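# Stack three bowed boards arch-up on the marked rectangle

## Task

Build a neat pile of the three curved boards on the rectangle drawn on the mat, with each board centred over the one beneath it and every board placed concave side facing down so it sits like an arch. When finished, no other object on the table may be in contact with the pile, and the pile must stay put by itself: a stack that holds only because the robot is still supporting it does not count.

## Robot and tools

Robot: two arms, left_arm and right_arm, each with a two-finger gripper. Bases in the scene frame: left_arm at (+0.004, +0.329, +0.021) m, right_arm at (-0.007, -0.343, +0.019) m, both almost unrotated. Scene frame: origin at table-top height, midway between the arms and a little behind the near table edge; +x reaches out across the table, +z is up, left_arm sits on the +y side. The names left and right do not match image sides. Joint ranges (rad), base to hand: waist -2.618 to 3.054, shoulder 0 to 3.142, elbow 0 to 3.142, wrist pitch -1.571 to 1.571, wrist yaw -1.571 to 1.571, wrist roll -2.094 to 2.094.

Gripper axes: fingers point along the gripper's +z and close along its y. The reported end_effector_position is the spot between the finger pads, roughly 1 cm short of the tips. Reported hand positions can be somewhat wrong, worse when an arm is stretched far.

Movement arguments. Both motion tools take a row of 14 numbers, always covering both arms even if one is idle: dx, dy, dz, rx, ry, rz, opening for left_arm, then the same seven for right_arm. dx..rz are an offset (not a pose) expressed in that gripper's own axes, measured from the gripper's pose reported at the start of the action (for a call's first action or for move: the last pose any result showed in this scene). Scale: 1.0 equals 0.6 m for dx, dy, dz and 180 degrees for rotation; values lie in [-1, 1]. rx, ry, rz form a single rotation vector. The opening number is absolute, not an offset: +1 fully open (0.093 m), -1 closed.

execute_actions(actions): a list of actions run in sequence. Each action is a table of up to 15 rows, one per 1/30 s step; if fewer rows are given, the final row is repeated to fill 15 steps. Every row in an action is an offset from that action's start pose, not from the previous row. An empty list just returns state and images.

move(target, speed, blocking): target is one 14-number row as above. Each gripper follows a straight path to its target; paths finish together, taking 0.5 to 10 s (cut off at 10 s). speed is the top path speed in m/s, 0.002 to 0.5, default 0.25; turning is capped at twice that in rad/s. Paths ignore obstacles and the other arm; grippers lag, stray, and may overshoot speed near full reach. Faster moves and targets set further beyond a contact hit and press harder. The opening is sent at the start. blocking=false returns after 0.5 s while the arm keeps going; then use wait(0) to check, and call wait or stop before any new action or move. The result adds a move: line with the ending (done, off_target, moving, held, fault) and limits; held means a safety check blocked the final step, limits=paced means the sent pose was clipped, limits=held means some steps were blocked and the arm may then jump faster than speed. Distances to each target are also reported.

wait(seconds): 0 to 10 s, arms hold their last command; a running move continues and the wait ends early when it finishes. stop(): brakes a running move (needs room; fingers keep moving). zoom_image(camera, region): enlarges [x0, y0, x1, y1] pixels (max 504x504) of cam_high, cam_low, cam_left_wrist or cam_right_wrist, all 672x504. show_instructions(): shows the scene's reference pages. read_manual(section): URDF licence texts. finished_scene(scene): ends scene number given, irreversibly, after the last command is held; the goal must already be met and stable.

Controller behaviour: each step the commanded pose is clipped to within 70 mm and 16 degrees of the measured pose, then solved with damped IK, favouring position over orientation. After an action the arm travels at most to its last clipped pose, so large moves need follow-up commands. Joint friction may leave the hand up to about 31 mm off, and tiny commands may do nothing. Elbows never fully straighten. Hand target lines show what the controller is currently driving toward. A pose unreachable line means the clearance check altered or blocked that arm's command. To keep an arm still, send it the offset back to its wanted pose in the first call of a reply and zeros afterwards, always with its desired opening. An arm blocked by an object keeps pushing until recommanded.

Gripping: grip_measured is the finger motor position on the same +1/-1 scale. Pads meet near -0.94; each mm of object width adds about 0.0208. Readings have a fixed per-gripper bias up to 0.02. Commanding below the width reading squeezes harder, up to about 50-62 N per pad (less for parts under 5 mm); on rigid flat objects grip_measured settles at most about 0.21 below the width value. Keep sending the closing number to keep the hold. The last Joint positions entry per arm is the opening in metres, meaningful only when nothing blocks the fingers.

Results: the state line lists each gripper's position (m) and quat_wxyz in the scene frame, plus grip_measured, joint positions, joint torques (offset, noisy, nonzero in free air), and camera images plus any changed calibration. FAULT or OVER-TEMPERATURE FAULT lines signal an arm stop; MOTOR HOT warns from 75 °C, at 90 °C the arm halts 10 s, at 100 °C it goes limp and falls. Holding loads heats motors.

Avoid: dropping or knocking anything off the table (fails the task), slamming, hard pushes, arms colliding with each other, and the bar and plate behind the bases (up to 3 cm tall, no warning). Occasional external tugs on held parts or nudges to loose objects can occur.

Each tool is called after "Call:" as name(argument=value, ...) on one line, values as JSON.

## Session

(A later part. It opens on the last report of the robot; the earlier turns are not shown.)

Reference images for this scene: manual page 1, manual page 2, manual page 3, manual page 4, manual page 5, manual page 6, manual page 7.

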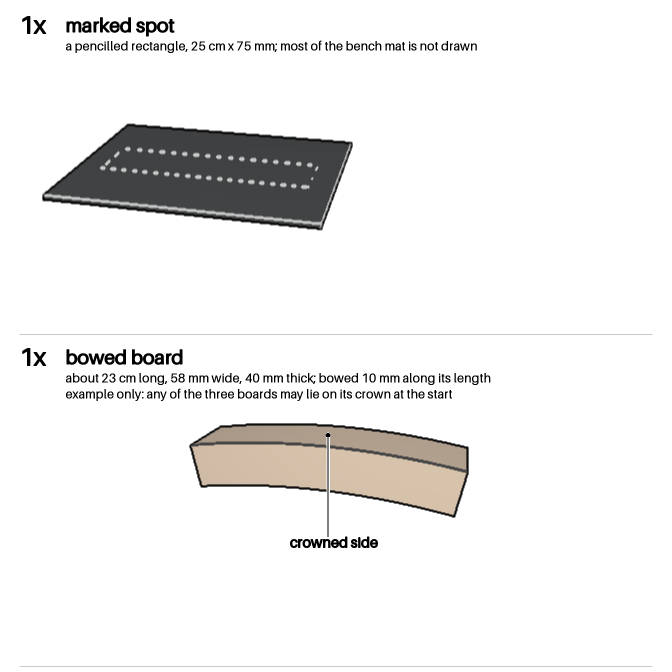

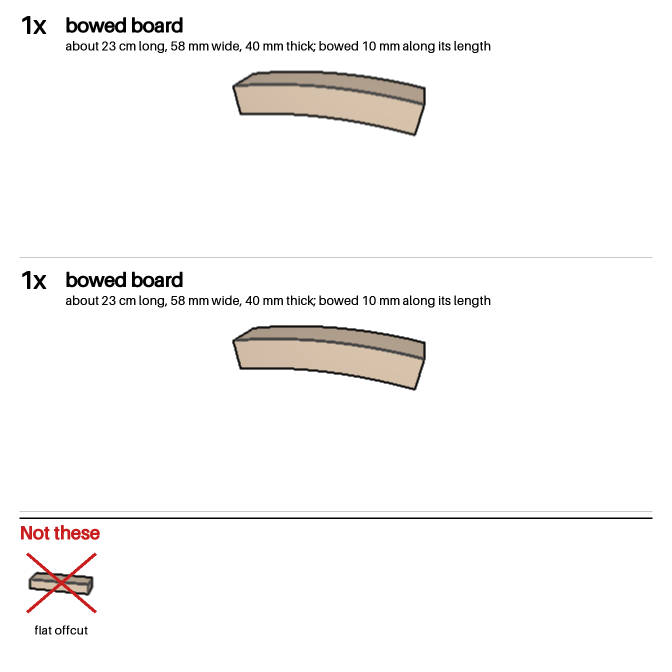

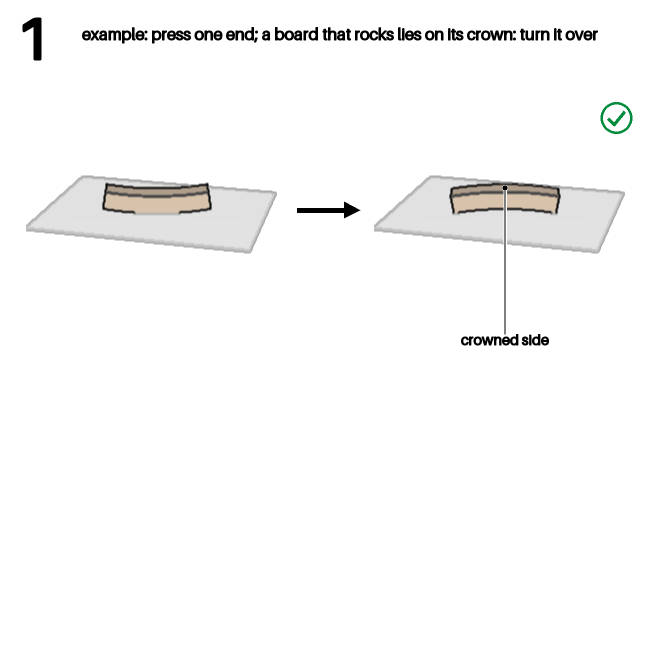

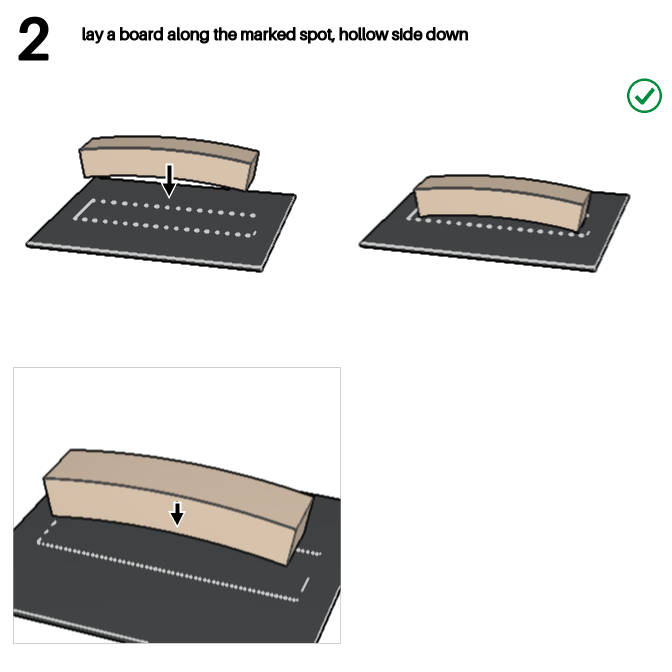

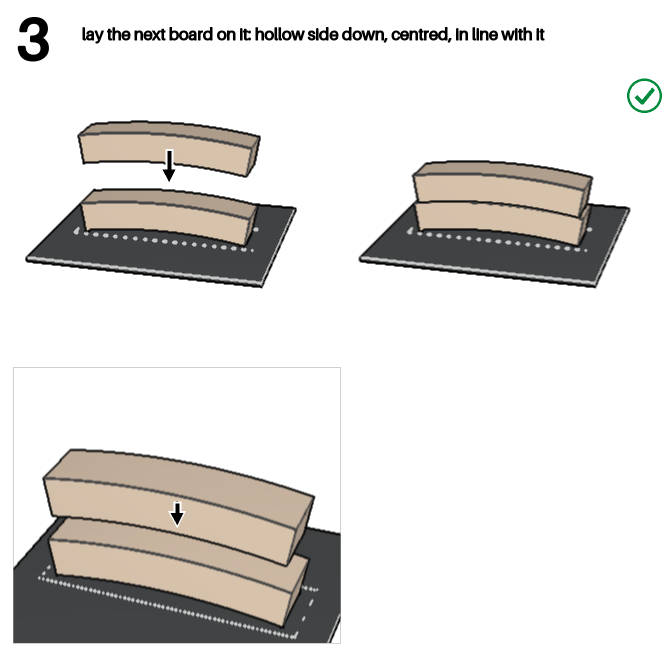

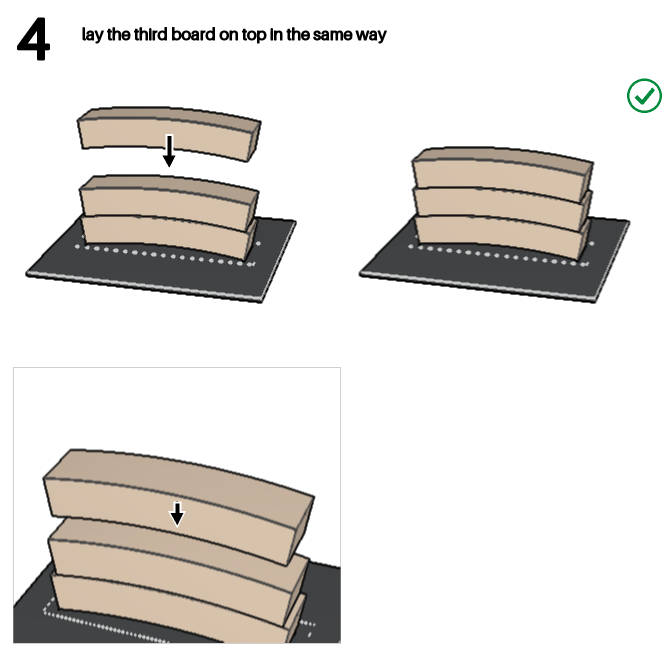

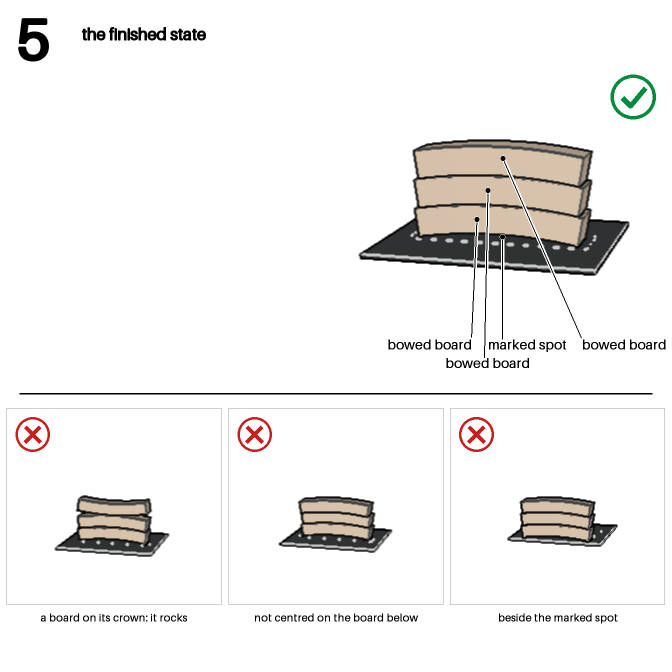

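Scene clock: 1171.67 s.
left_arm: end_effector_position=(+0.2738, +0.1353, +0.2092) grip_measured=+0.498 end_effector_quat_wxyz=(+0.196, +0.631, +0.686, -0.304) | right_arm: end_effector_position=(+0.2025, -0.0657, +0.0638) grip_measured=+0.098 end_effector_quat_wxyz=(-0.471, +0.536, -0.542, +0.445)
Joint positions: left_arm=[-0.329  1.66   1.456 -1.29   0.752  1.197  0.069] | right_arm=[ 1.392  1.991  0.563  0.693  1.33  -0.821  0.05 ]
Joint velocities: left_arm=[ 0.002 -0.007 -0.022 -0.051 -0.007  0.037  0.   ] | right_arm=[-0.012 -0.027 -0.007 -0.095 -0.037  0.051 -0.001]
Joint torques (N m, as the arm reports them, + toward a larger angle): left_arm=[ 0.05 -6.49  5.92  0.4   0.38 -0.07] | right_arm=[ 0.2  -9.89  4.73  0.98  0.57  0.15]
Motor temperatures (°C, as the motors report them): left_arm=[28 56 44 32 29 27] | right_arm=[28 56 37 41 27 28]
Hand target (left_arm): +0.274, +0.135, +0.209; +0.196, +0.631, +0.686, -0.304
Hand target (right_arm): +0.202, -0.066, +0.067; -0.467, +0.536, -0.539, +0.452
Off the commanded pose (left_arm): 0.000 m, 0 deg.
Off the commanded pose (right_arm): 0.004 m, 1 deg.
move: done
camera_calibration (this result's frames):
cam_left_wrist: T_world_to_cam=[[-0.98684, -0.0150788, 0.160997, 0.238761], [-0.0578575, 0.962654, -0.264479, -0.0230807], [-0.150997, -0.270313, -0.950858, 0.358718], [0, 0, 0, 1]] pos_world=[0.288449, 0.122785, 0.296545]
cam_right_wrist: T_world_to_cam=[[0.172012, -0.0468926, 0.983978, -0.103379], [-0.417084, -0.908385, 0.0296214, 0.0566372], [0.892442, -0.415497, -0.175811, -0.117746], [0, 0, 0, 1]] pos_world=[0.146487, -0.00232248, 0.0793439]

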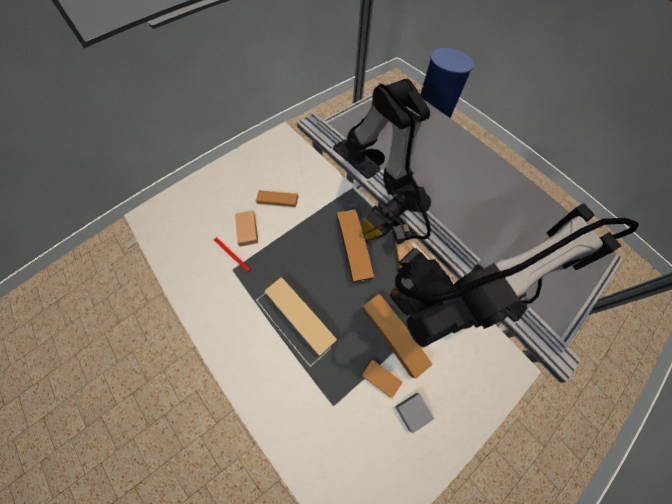

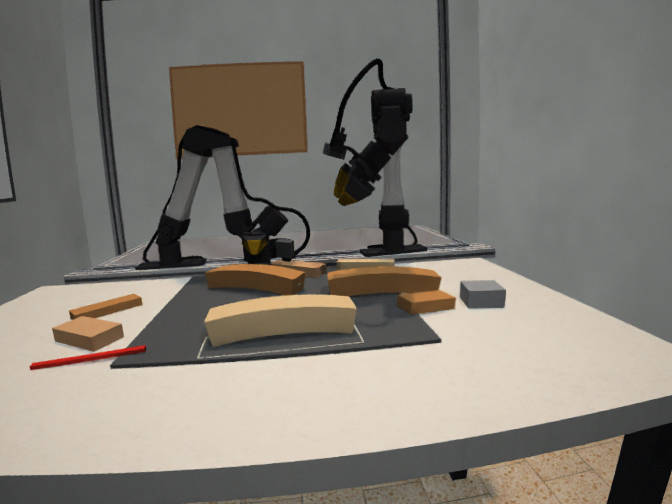

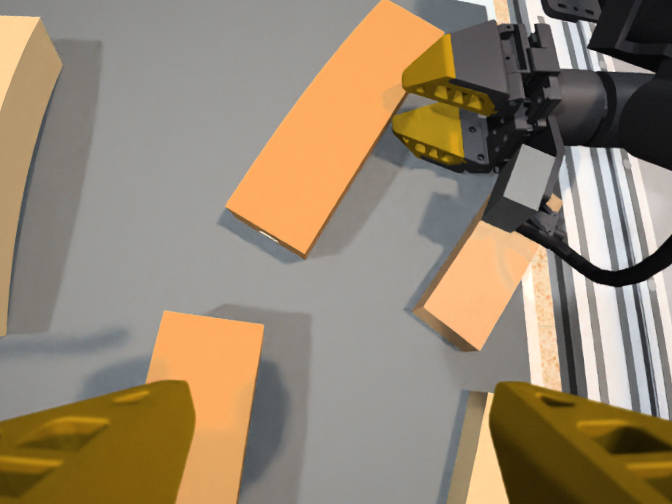

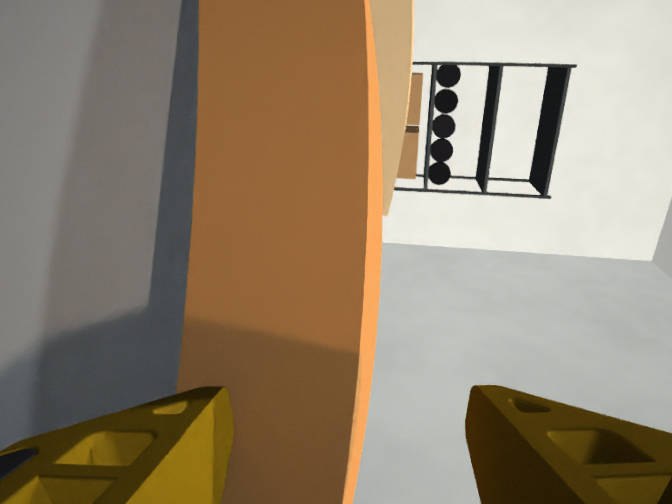

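Call:
move(target=[0,0,0,0,0,0,0.5, 0,0,-0.03,0,0,0,0.1], speed=0.1)

Call:
move(target=[0,0,0,0,0,0,0.5, 0.1,-0.25,0,0,0,0,0.5], speed=0.15)

Scene clock: 1176.10 s.
left_arm: end_effector_position=(+0.2738, +0.1353, +0.2092) grip_measured=+0.498 end_effector_quat_wxyz=(+0.196, +0.631, +0.686, -0.304) | right_arm: end_effector_position=(+0.1867, -0.0699, +0.0604) grip_measured=+0.098 end_effector_quat_wxyz=(-0.467, +0.541, -0.539, +0.446)
Joint positions: left_arm=[-0.329  1.66   1.456 -1.29   0.752  1.197  0.069] | right_arm=[ 1.447  1.967  0.579  0.468  1.364 -0.646  0.05 ]
Joint velocities: left_arm=[ 0.012  0.007  0.017 -0.051 -0.051 -0.022 -0.001] | right_arm=[-0.012  0.002  0.042 -0.212  0.007  0.168 -0.   ]
Joint torques (N m, as the arm reports them, + toward a larger angle): left_arm=[ 0.08 -6.62  6.08  0.42  0.41 -0.1 ] | right_arm=[ 0.59 -9.71  4.81  1.04  0.63  0.07]
Motor temperatures (°C, as the motors report them): left_arm=[28 56 44 32 29 27] | right_arm=[28 56 37 40 27 28]
Hand target (left_arm): +0.274, +0.135, +0.209; +0.196, +0.631, +0.686, -0.304
Hand target (right_arm): +0.185, -0.066, +0.066; -0.472, +0.537, -0.541, +0.444
Off the commanded pose (left_arm): 0.000 m, 0 deg.
Off the commanded pose (right_arm): 0.008 m, 1 deg.
move: done
camera_calibration (this result's frames):
cam_left_wrist: T_world_to_cam=[[-0.98684, -0.0150788, 0.160997, 0.238761], [-0.0578575, 0.962654, -0.264479, -0.0230807], [-0.150997, -0.270313, -0.950858, 0.358718], [0, 0, 0, 1]] pos_world=[0.288449, 0.122785, 0.296545]
cam_right_wrist: T_world_to_cam=[[0.175543, -0.033703, 0.983895, -0.0972283], [-0.413651, -0.909436, 0.0426497, 0.0448082], [0.893352, -0.414476, -0.173586, -0.106172], [0, 0, 0, 1]] pos_world=[0.130452, -0.0065326, 0.0753213]

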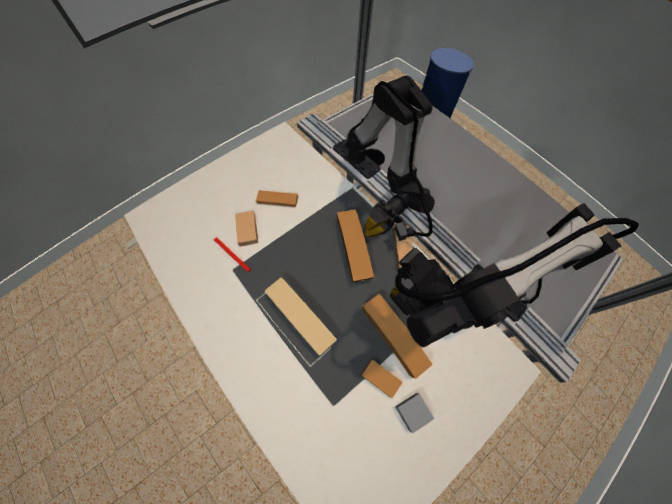

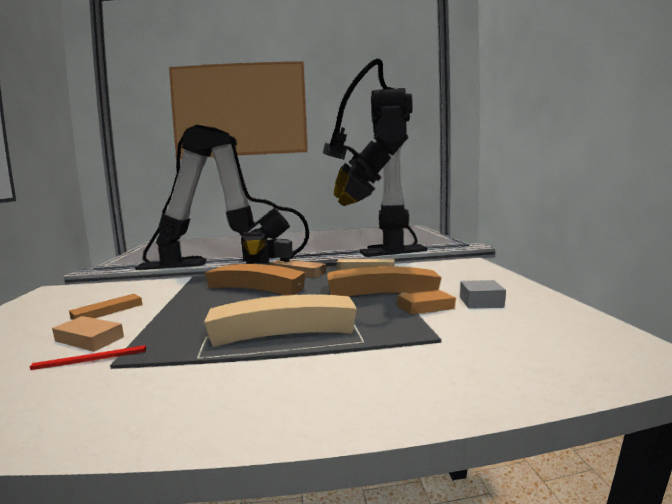

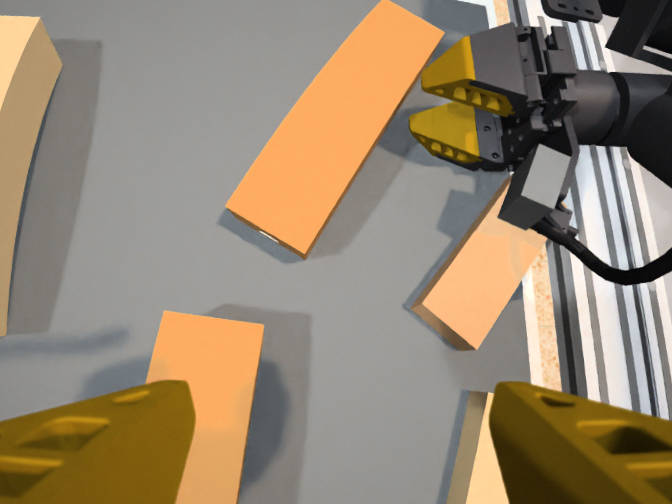

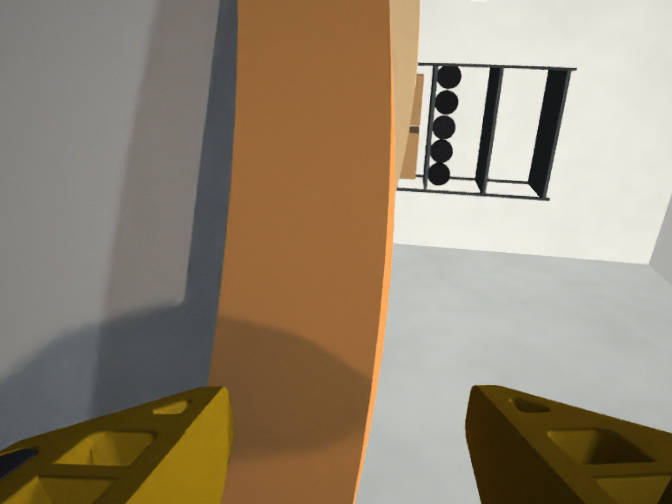

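Scene clock: 1177.97 s.
left_arm: end_effector_position=(+0.2738, +0.1353, +0.2092) grip_measured=+0.498 end_effector_quat_wxyz=(+0.196, +0.631, +0.686, -0.304) | right_arm: end_effector_position=(+0.2107, -0.1291, +0.2069) grip_measured=+0.497 end_effector_quat_wxyz=(-0.469, +0.540, -0.534, +0.451)
Joint positions: left_arm=[-0.329  1.66   1.456 -1.29   0.752  1.197  0.069] | right_arm=[ 1.312  1.206  0.517  0.153  1.269 -1.047  0.069]
Joint velocities: left_arm=[ 0.002 -0.007 -0.022 -0.022  0.007 -0.037  0.   ] | right_arm=[ 0.007 -0.002 -0.002 -0.051  0.022 -0.051 -0.001]
Joint torques (N m, as the arm reports them, + toward a larger angle): left_arm=[-0.02 -6.61  6.    0.38  0.42 -0.03] | right_arm=[-0.94 -4.94  8.26  1.35  0.13  0.11]
Motor temperatures (°C, as the motors report them): left_arm=[28 56 44 32 29 27] | right_arm=[28 56 37 40 27 28]
Hand target (left_arm): +0.274, +0.135, +0.209; +0.196, +0.631, +0.686, -0.304
Hand target (right_arm): +0.213, -0.130, +0.211; -0.469, +0.540, -0.537, +0.448
Off the commanded pose (left_arm): 0.000 m, 0 deg.
Off the commanded pose (right_arm): 0.004 m, 1 deg.
move: done
camera_calibration (this result's frames):
cam_left_wrist: T_world_to_cam=[[-0.98684, -0.0150788, 0.160997, 0.238761], [-0.0578575, 0.962654, -0.264479, -0.0230807], [-0.150997, -0.270313, -0.950858, 0.358718], [0, 0, 0, 1]] pos_world=[0.288449, 0.122785, 0.296545]
cam_right_wrist: T_world_to_cam=[[0.163435, -0.0272894, 0.986177, -0.244736], [-0.413742, -0.909359, 0.0434042, -0.00547278], [0.895604, -0.415117, -0.159912, -0.1301], [0, 0, 0, 1]] pos_world=[0.154252, -0.0656621, 0.220786]

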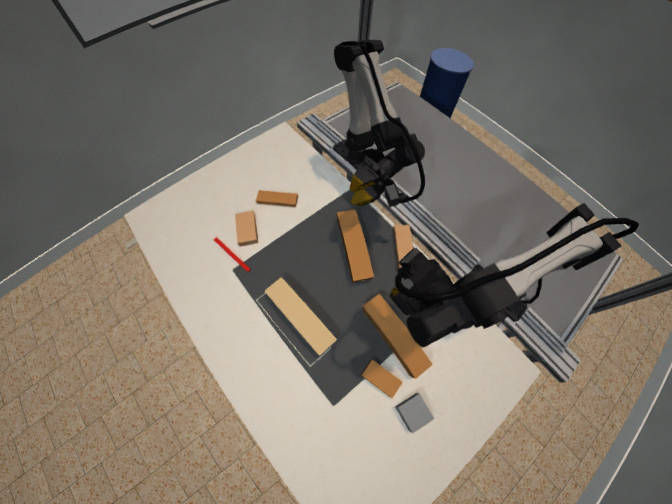

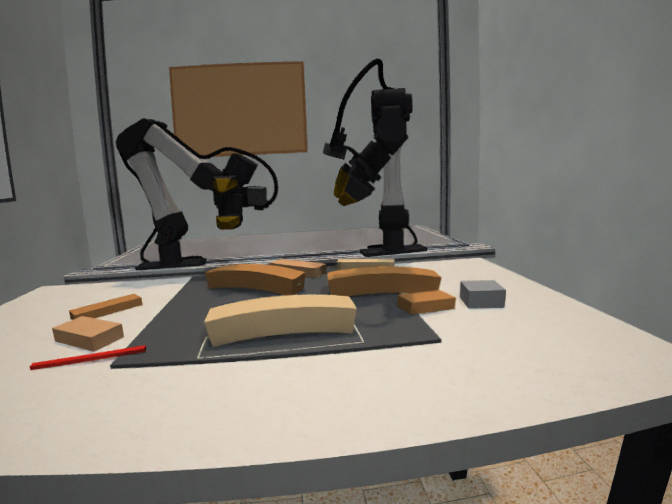

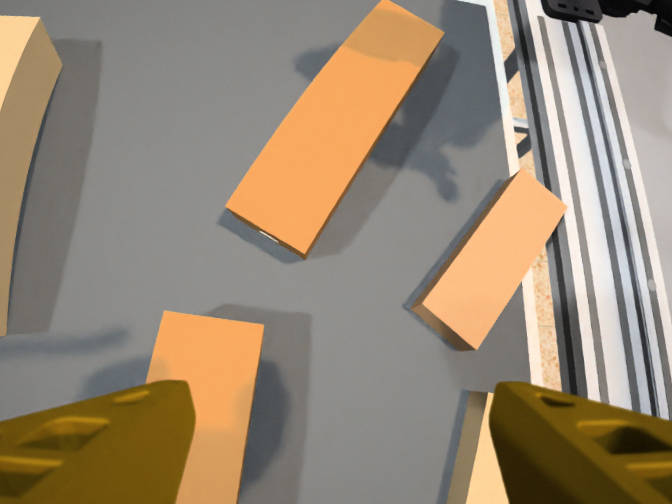

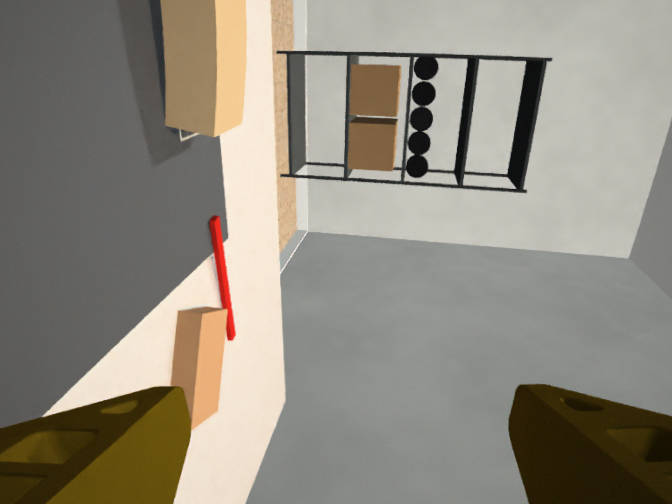

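Call:
move(target=[0.113,0.308,-0.028,-0.024,-0.191,0.047,0.75, 0.121,0.025,0.408,-0.38,-0.334,0.285,0.75], speed=0.2)

Scene clock: 1198.43 s.
left_arm: end_effector_position=(+0.4445, +0.1941, +0.1422) grip_measured=+0.748 end_effector_quat_wxyz=(+0.428, +0.557, +0.561, -0.438) | right_arm: end_effector_position=(+0.4515, -0.1965, +0.1653) grip_measured=+0.748 end_effector_quat_wxyz=(-0.426, +0.585, -0.559, -0.406)
Joint positions: left_arm=[-0.002  2.436  1.978 -1.431  1.32   1.877  0.081] | right_arm=[-0.049  2.391  2.07  -1.332 -1.252 -1.706  0.081]
Joint velocities: left_arm=[ 0.017 -0.002 -0.007 -0.007 -0.007 -0.051  0.001] | right_arm=[ 0.012  0.007  0.012 -0.022  0.007 -0.022 -0.001]
Joint torques (N m, as the arm reports them, + toward a larger angle): left_arm=[  1.18 -11.19   7.22  -0.33   0.65  -0.06] | right_arm=[ -0.83 -12.06   7.72   0.06  -0.82  -0.04]
Motor temperatures (°C, as the motors report them): left_arm=[28 57 45 32 29 27] | right_arm=[28 52 39 40 27 28]
Hand target (left_arm): +0.449, +0.200, +0.147; +0.436, +0.552, +0.561, -0.436
Hand target (right_arm): +0.453, -0.199, +0.156; -0.420, +0.577, -0.564, -0.415
Off the commanded pose (left_arm): 0.009 m, 1 deg.
Off the commanded pose (right_arm): 0.012 m, 3 deg.
move: off_target (right_arm)
camera_calibration (this result's frames):
cam_left_wrist: T_world_to_cam=[[-0.999987, 0.00281671, 0.00415096, 0.443602], [-0.00133482, 0.648238, -0.761437, 0.0191238], [-0.00483555, -0.761433, -0.648226, 0.324006], [0, 0, 0, 1]] pos_world=[0.445189, 0.233062, 0.222749]
cam_right_wrist: T_world_to_cam=[[0.999542, 0.0172714, 0.0248538, -0.454709], [0.0298893, -0.692414, -0.720881, 0.00335463], [0.00475846, 0.721294, -0.692613, 0.333172], [0, 0, 0, 1]] pos_world=[0.452815, -0.230139, 0.244479]

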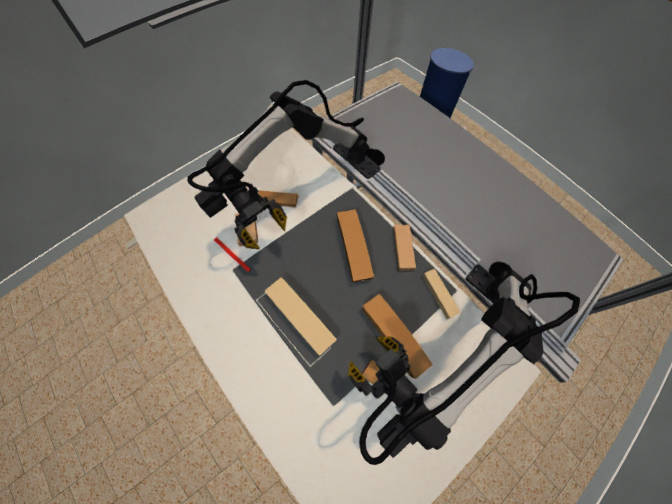

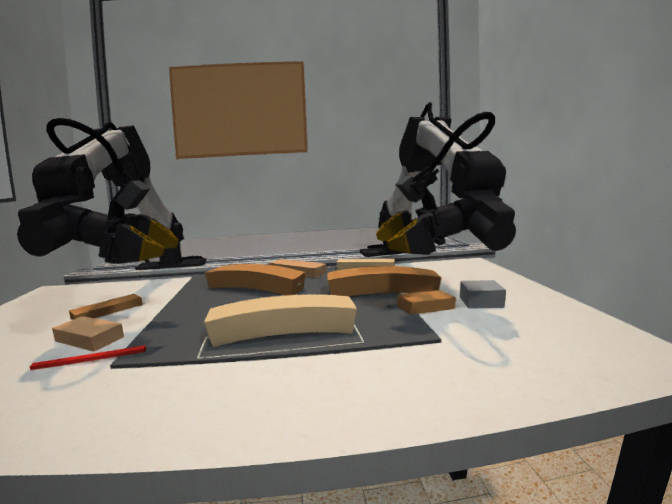

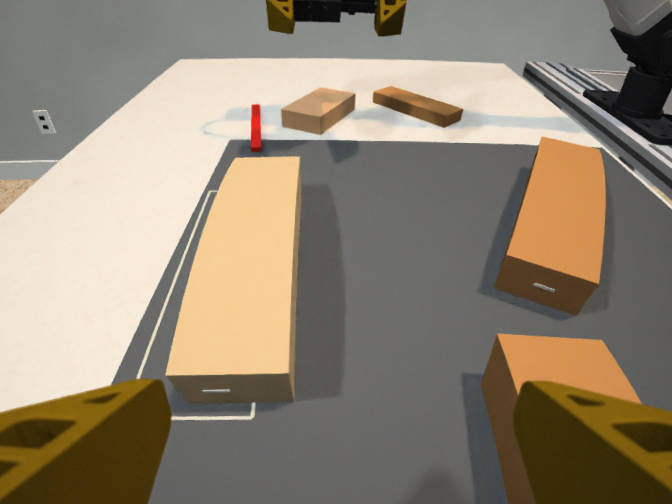

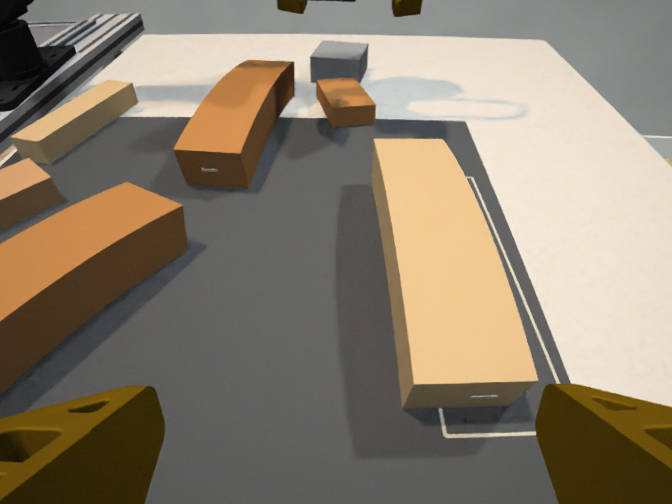

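Call:
move(target=[0.02,0.087,0.185,0,0,0,0.75, 0.034,-0.105,0.199,0,0,0,0.75], speed=0.12)

Scene clock: 1205.37 s.
left_arm: end_effector_position=(+0.4963, +0.0917, +0.0959) grip_measured=+0.748 end_effector_quat_wxyz=(+0.420, +0.553, +0.566, -0.444) | right_arm: end_effector_position=(+0.5161, -0.0899, +0.1283) grip_measured=+0.748 end_effector_quat_wxyz=(-0.438, +0.587, -0.547, -0.405)
Joint positions: left_arm=[-0.216  2.5    1.894 -0.488  1.299  1.034  0.081] | right_arm=[ 0.154  2.579  2.213 -0.681 -1.225 -1.096  0.081]
Joint velocities: left_arm=[-0.002  0.007 -0.012 -0.022 -0.007 -0.11  -0.   ] | right_arm=[-0.012 -0.002  0.002 -0.051  0.007 -0.022 -0.001]
Joint torques (N m, as the arm reports them, + toward a larger angle): left_arm=[ -0.38 -14.42   4.93   1.02   0.39  -0.15] | right_arm=[  0.22 -15.75   6.37   1.11  -0.51   0.05]
Motor temperatures (°C, as the motors report them): left_arm=[28 60 45 32 29 27] | right_arm=[28 53 39 39 27 28]
Hand target (left_arm): +0.496, +0.090, +0.102; +0.427, +0.558, +0.561, -0.437
Hand target (right_arm): +0.514, -0.088, +0.113; -0.426, +0.584, -0.557, -0.408
Off the commanded pose (left_arm): 0.007 m, 1 deg.
Off the commanded pose (right_arm): 0.017 m, 2 deg.
move: off_target (right_arm)
camera_calibration (this result's frames):
cam_left_wrist: T_world_to_cam=[[-0.999616, 0.00430245, 0.0273702, 0.493266], [-0.017991, 0.650469, -0.759319, 0.0581141], [-0.0210704, -0.75952, -0.650142, 0.224306], [0, 0, 0, 1]] pos_world=[0.498849, 0.130441, 0.176457]
cam_right_wrist: T_world_to_cam=[[0.998365, 0.022547, 0.0525186, -0.522632], [0.0538883, -0.677505, -0.733542, 0.0391575], [0.0190424, 0.735173, -0.677612, 0.222367], [0, 0, 0, 1]] pos_world=[0.515433, -0.125165, 0.20685]

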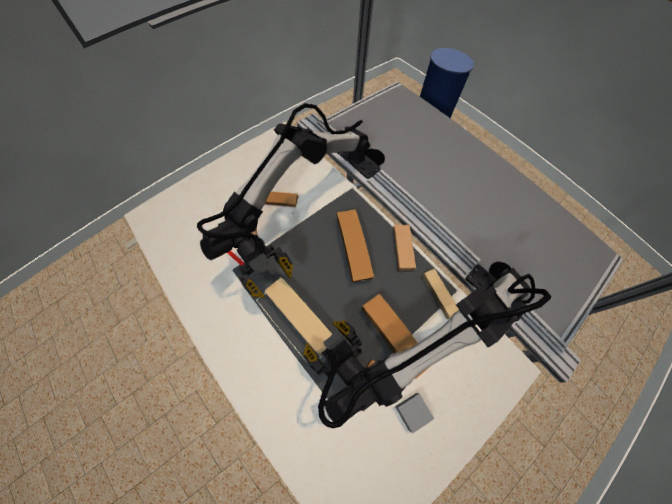

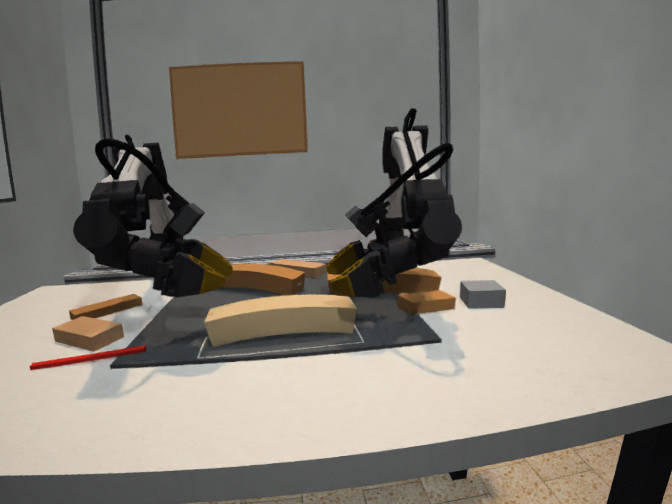

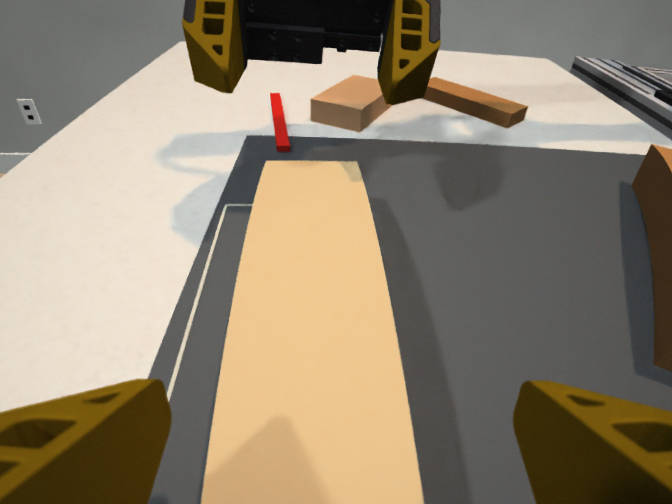

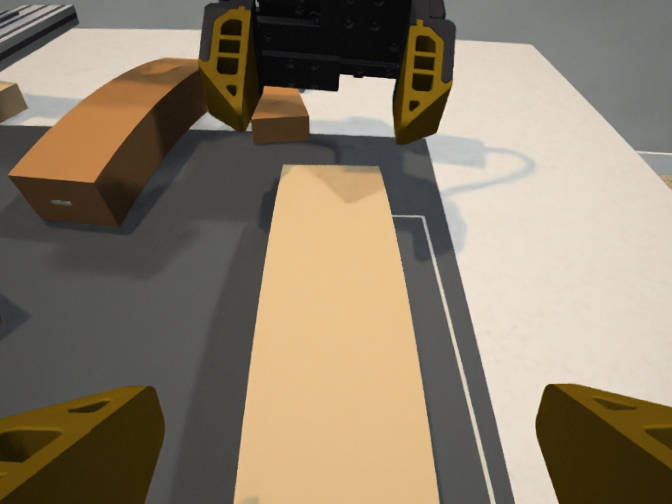

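Call:
move(target=[0.092,0.012,0.052,0,0,0,0.75, 0.135,0.005,0.072,0,0,0,0.75], speed=0.06)

Scene clock: 1210.60 s.
left_arm: end_effector_position=(+0.5059, +0.0790, +0.0426) grip_measured=+0.748 end_effector_quat_wxyz=(+0.424, +0.554, +0.564, -0.443) | right_arm: end_effector_position=(+0.5251, -0.0768, +0.0622) grip_measured=+0.748 end_effector_quat_wxyz=(-0.455, +0.592, -0.534, -0.397)
Joint positions: left_arm=[-0.239  2.626  1.892 -0.271  1.288  0.949  0.081] | right_arm=[ 0.173  2.686  2.122 -0.378 -1.223 -1.033  0.081]
Joint velocities: left_arm=[-0.007 -0.002 -0.022  0.066  0.022 -0.022  0.   ] | right_arm=[ 0.007  0.007  0.007 -0.007 -0.051 -0.037  0.   ]
Joint torques (N m, as the arm reports them, + toward a larger angle): left_arm=[ -0.69 -13.04   3.94   1.17   0.38  -0.15] | right_arm=[  0.64 -15.21   5.87   1.31  -0.54   0.1 ]
Motor temperatures (°C, as the motors report them): left_arm=[28 63 45 33 29 27] | right_arm=[28 56 39 39 27 28]
Hand target (left_arm): +0.501, +0.076, +0.035; +0.420, +0.554, +0.566, -0.444
Hand target (right_arm): +0.519, -0.073, +0.039; -0.438, +0.588, -0.547, -0.405
Off the commanded pose (left_arm): 0.010 m, 0 deg.
Off the commanded pose (right_arm): 0.025 m, 3 deg.
move: off_target (right_arm)
camera_calibration (this result's frames):
cam_left_wrist: T_world_to_cam=[[-0.999785, 0.00191673, 0.0206585, 0.504945], [-0.0144925, 0.648005, -0.761499, 0.0245958], [-0.0148464, -0.761634, -0.647837, 0.177214], [0, 0, 0, 1]] pos_world=[0.507824, 0.118066, 0.123104]
cam_right_wrist: T_world_to_cam=[[0.9952, 0.0211119, 0.0955609, -0.529628], [0.0853991, -0.664241, -0.742624, -0.0159097], [0.0477973, 0.74722, -0.662856, 0.15263], [0, 0, 0, 1]] pos_world=[0.521149, -0.113435, 0.139968]

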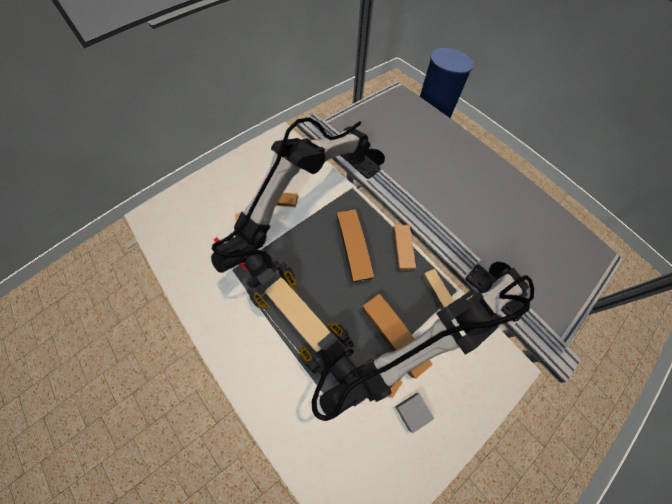

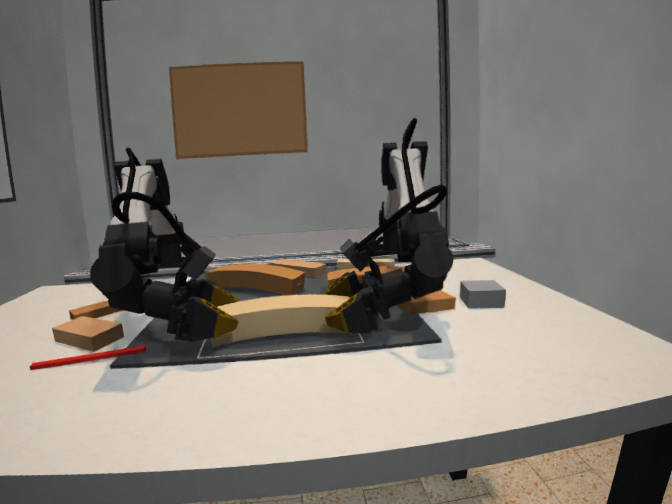

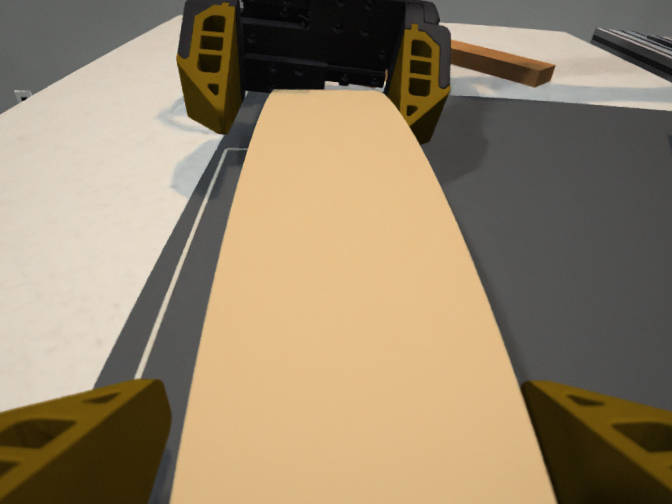

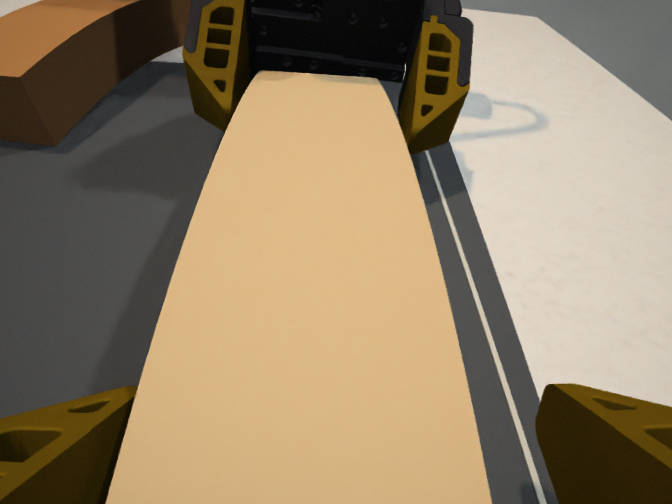

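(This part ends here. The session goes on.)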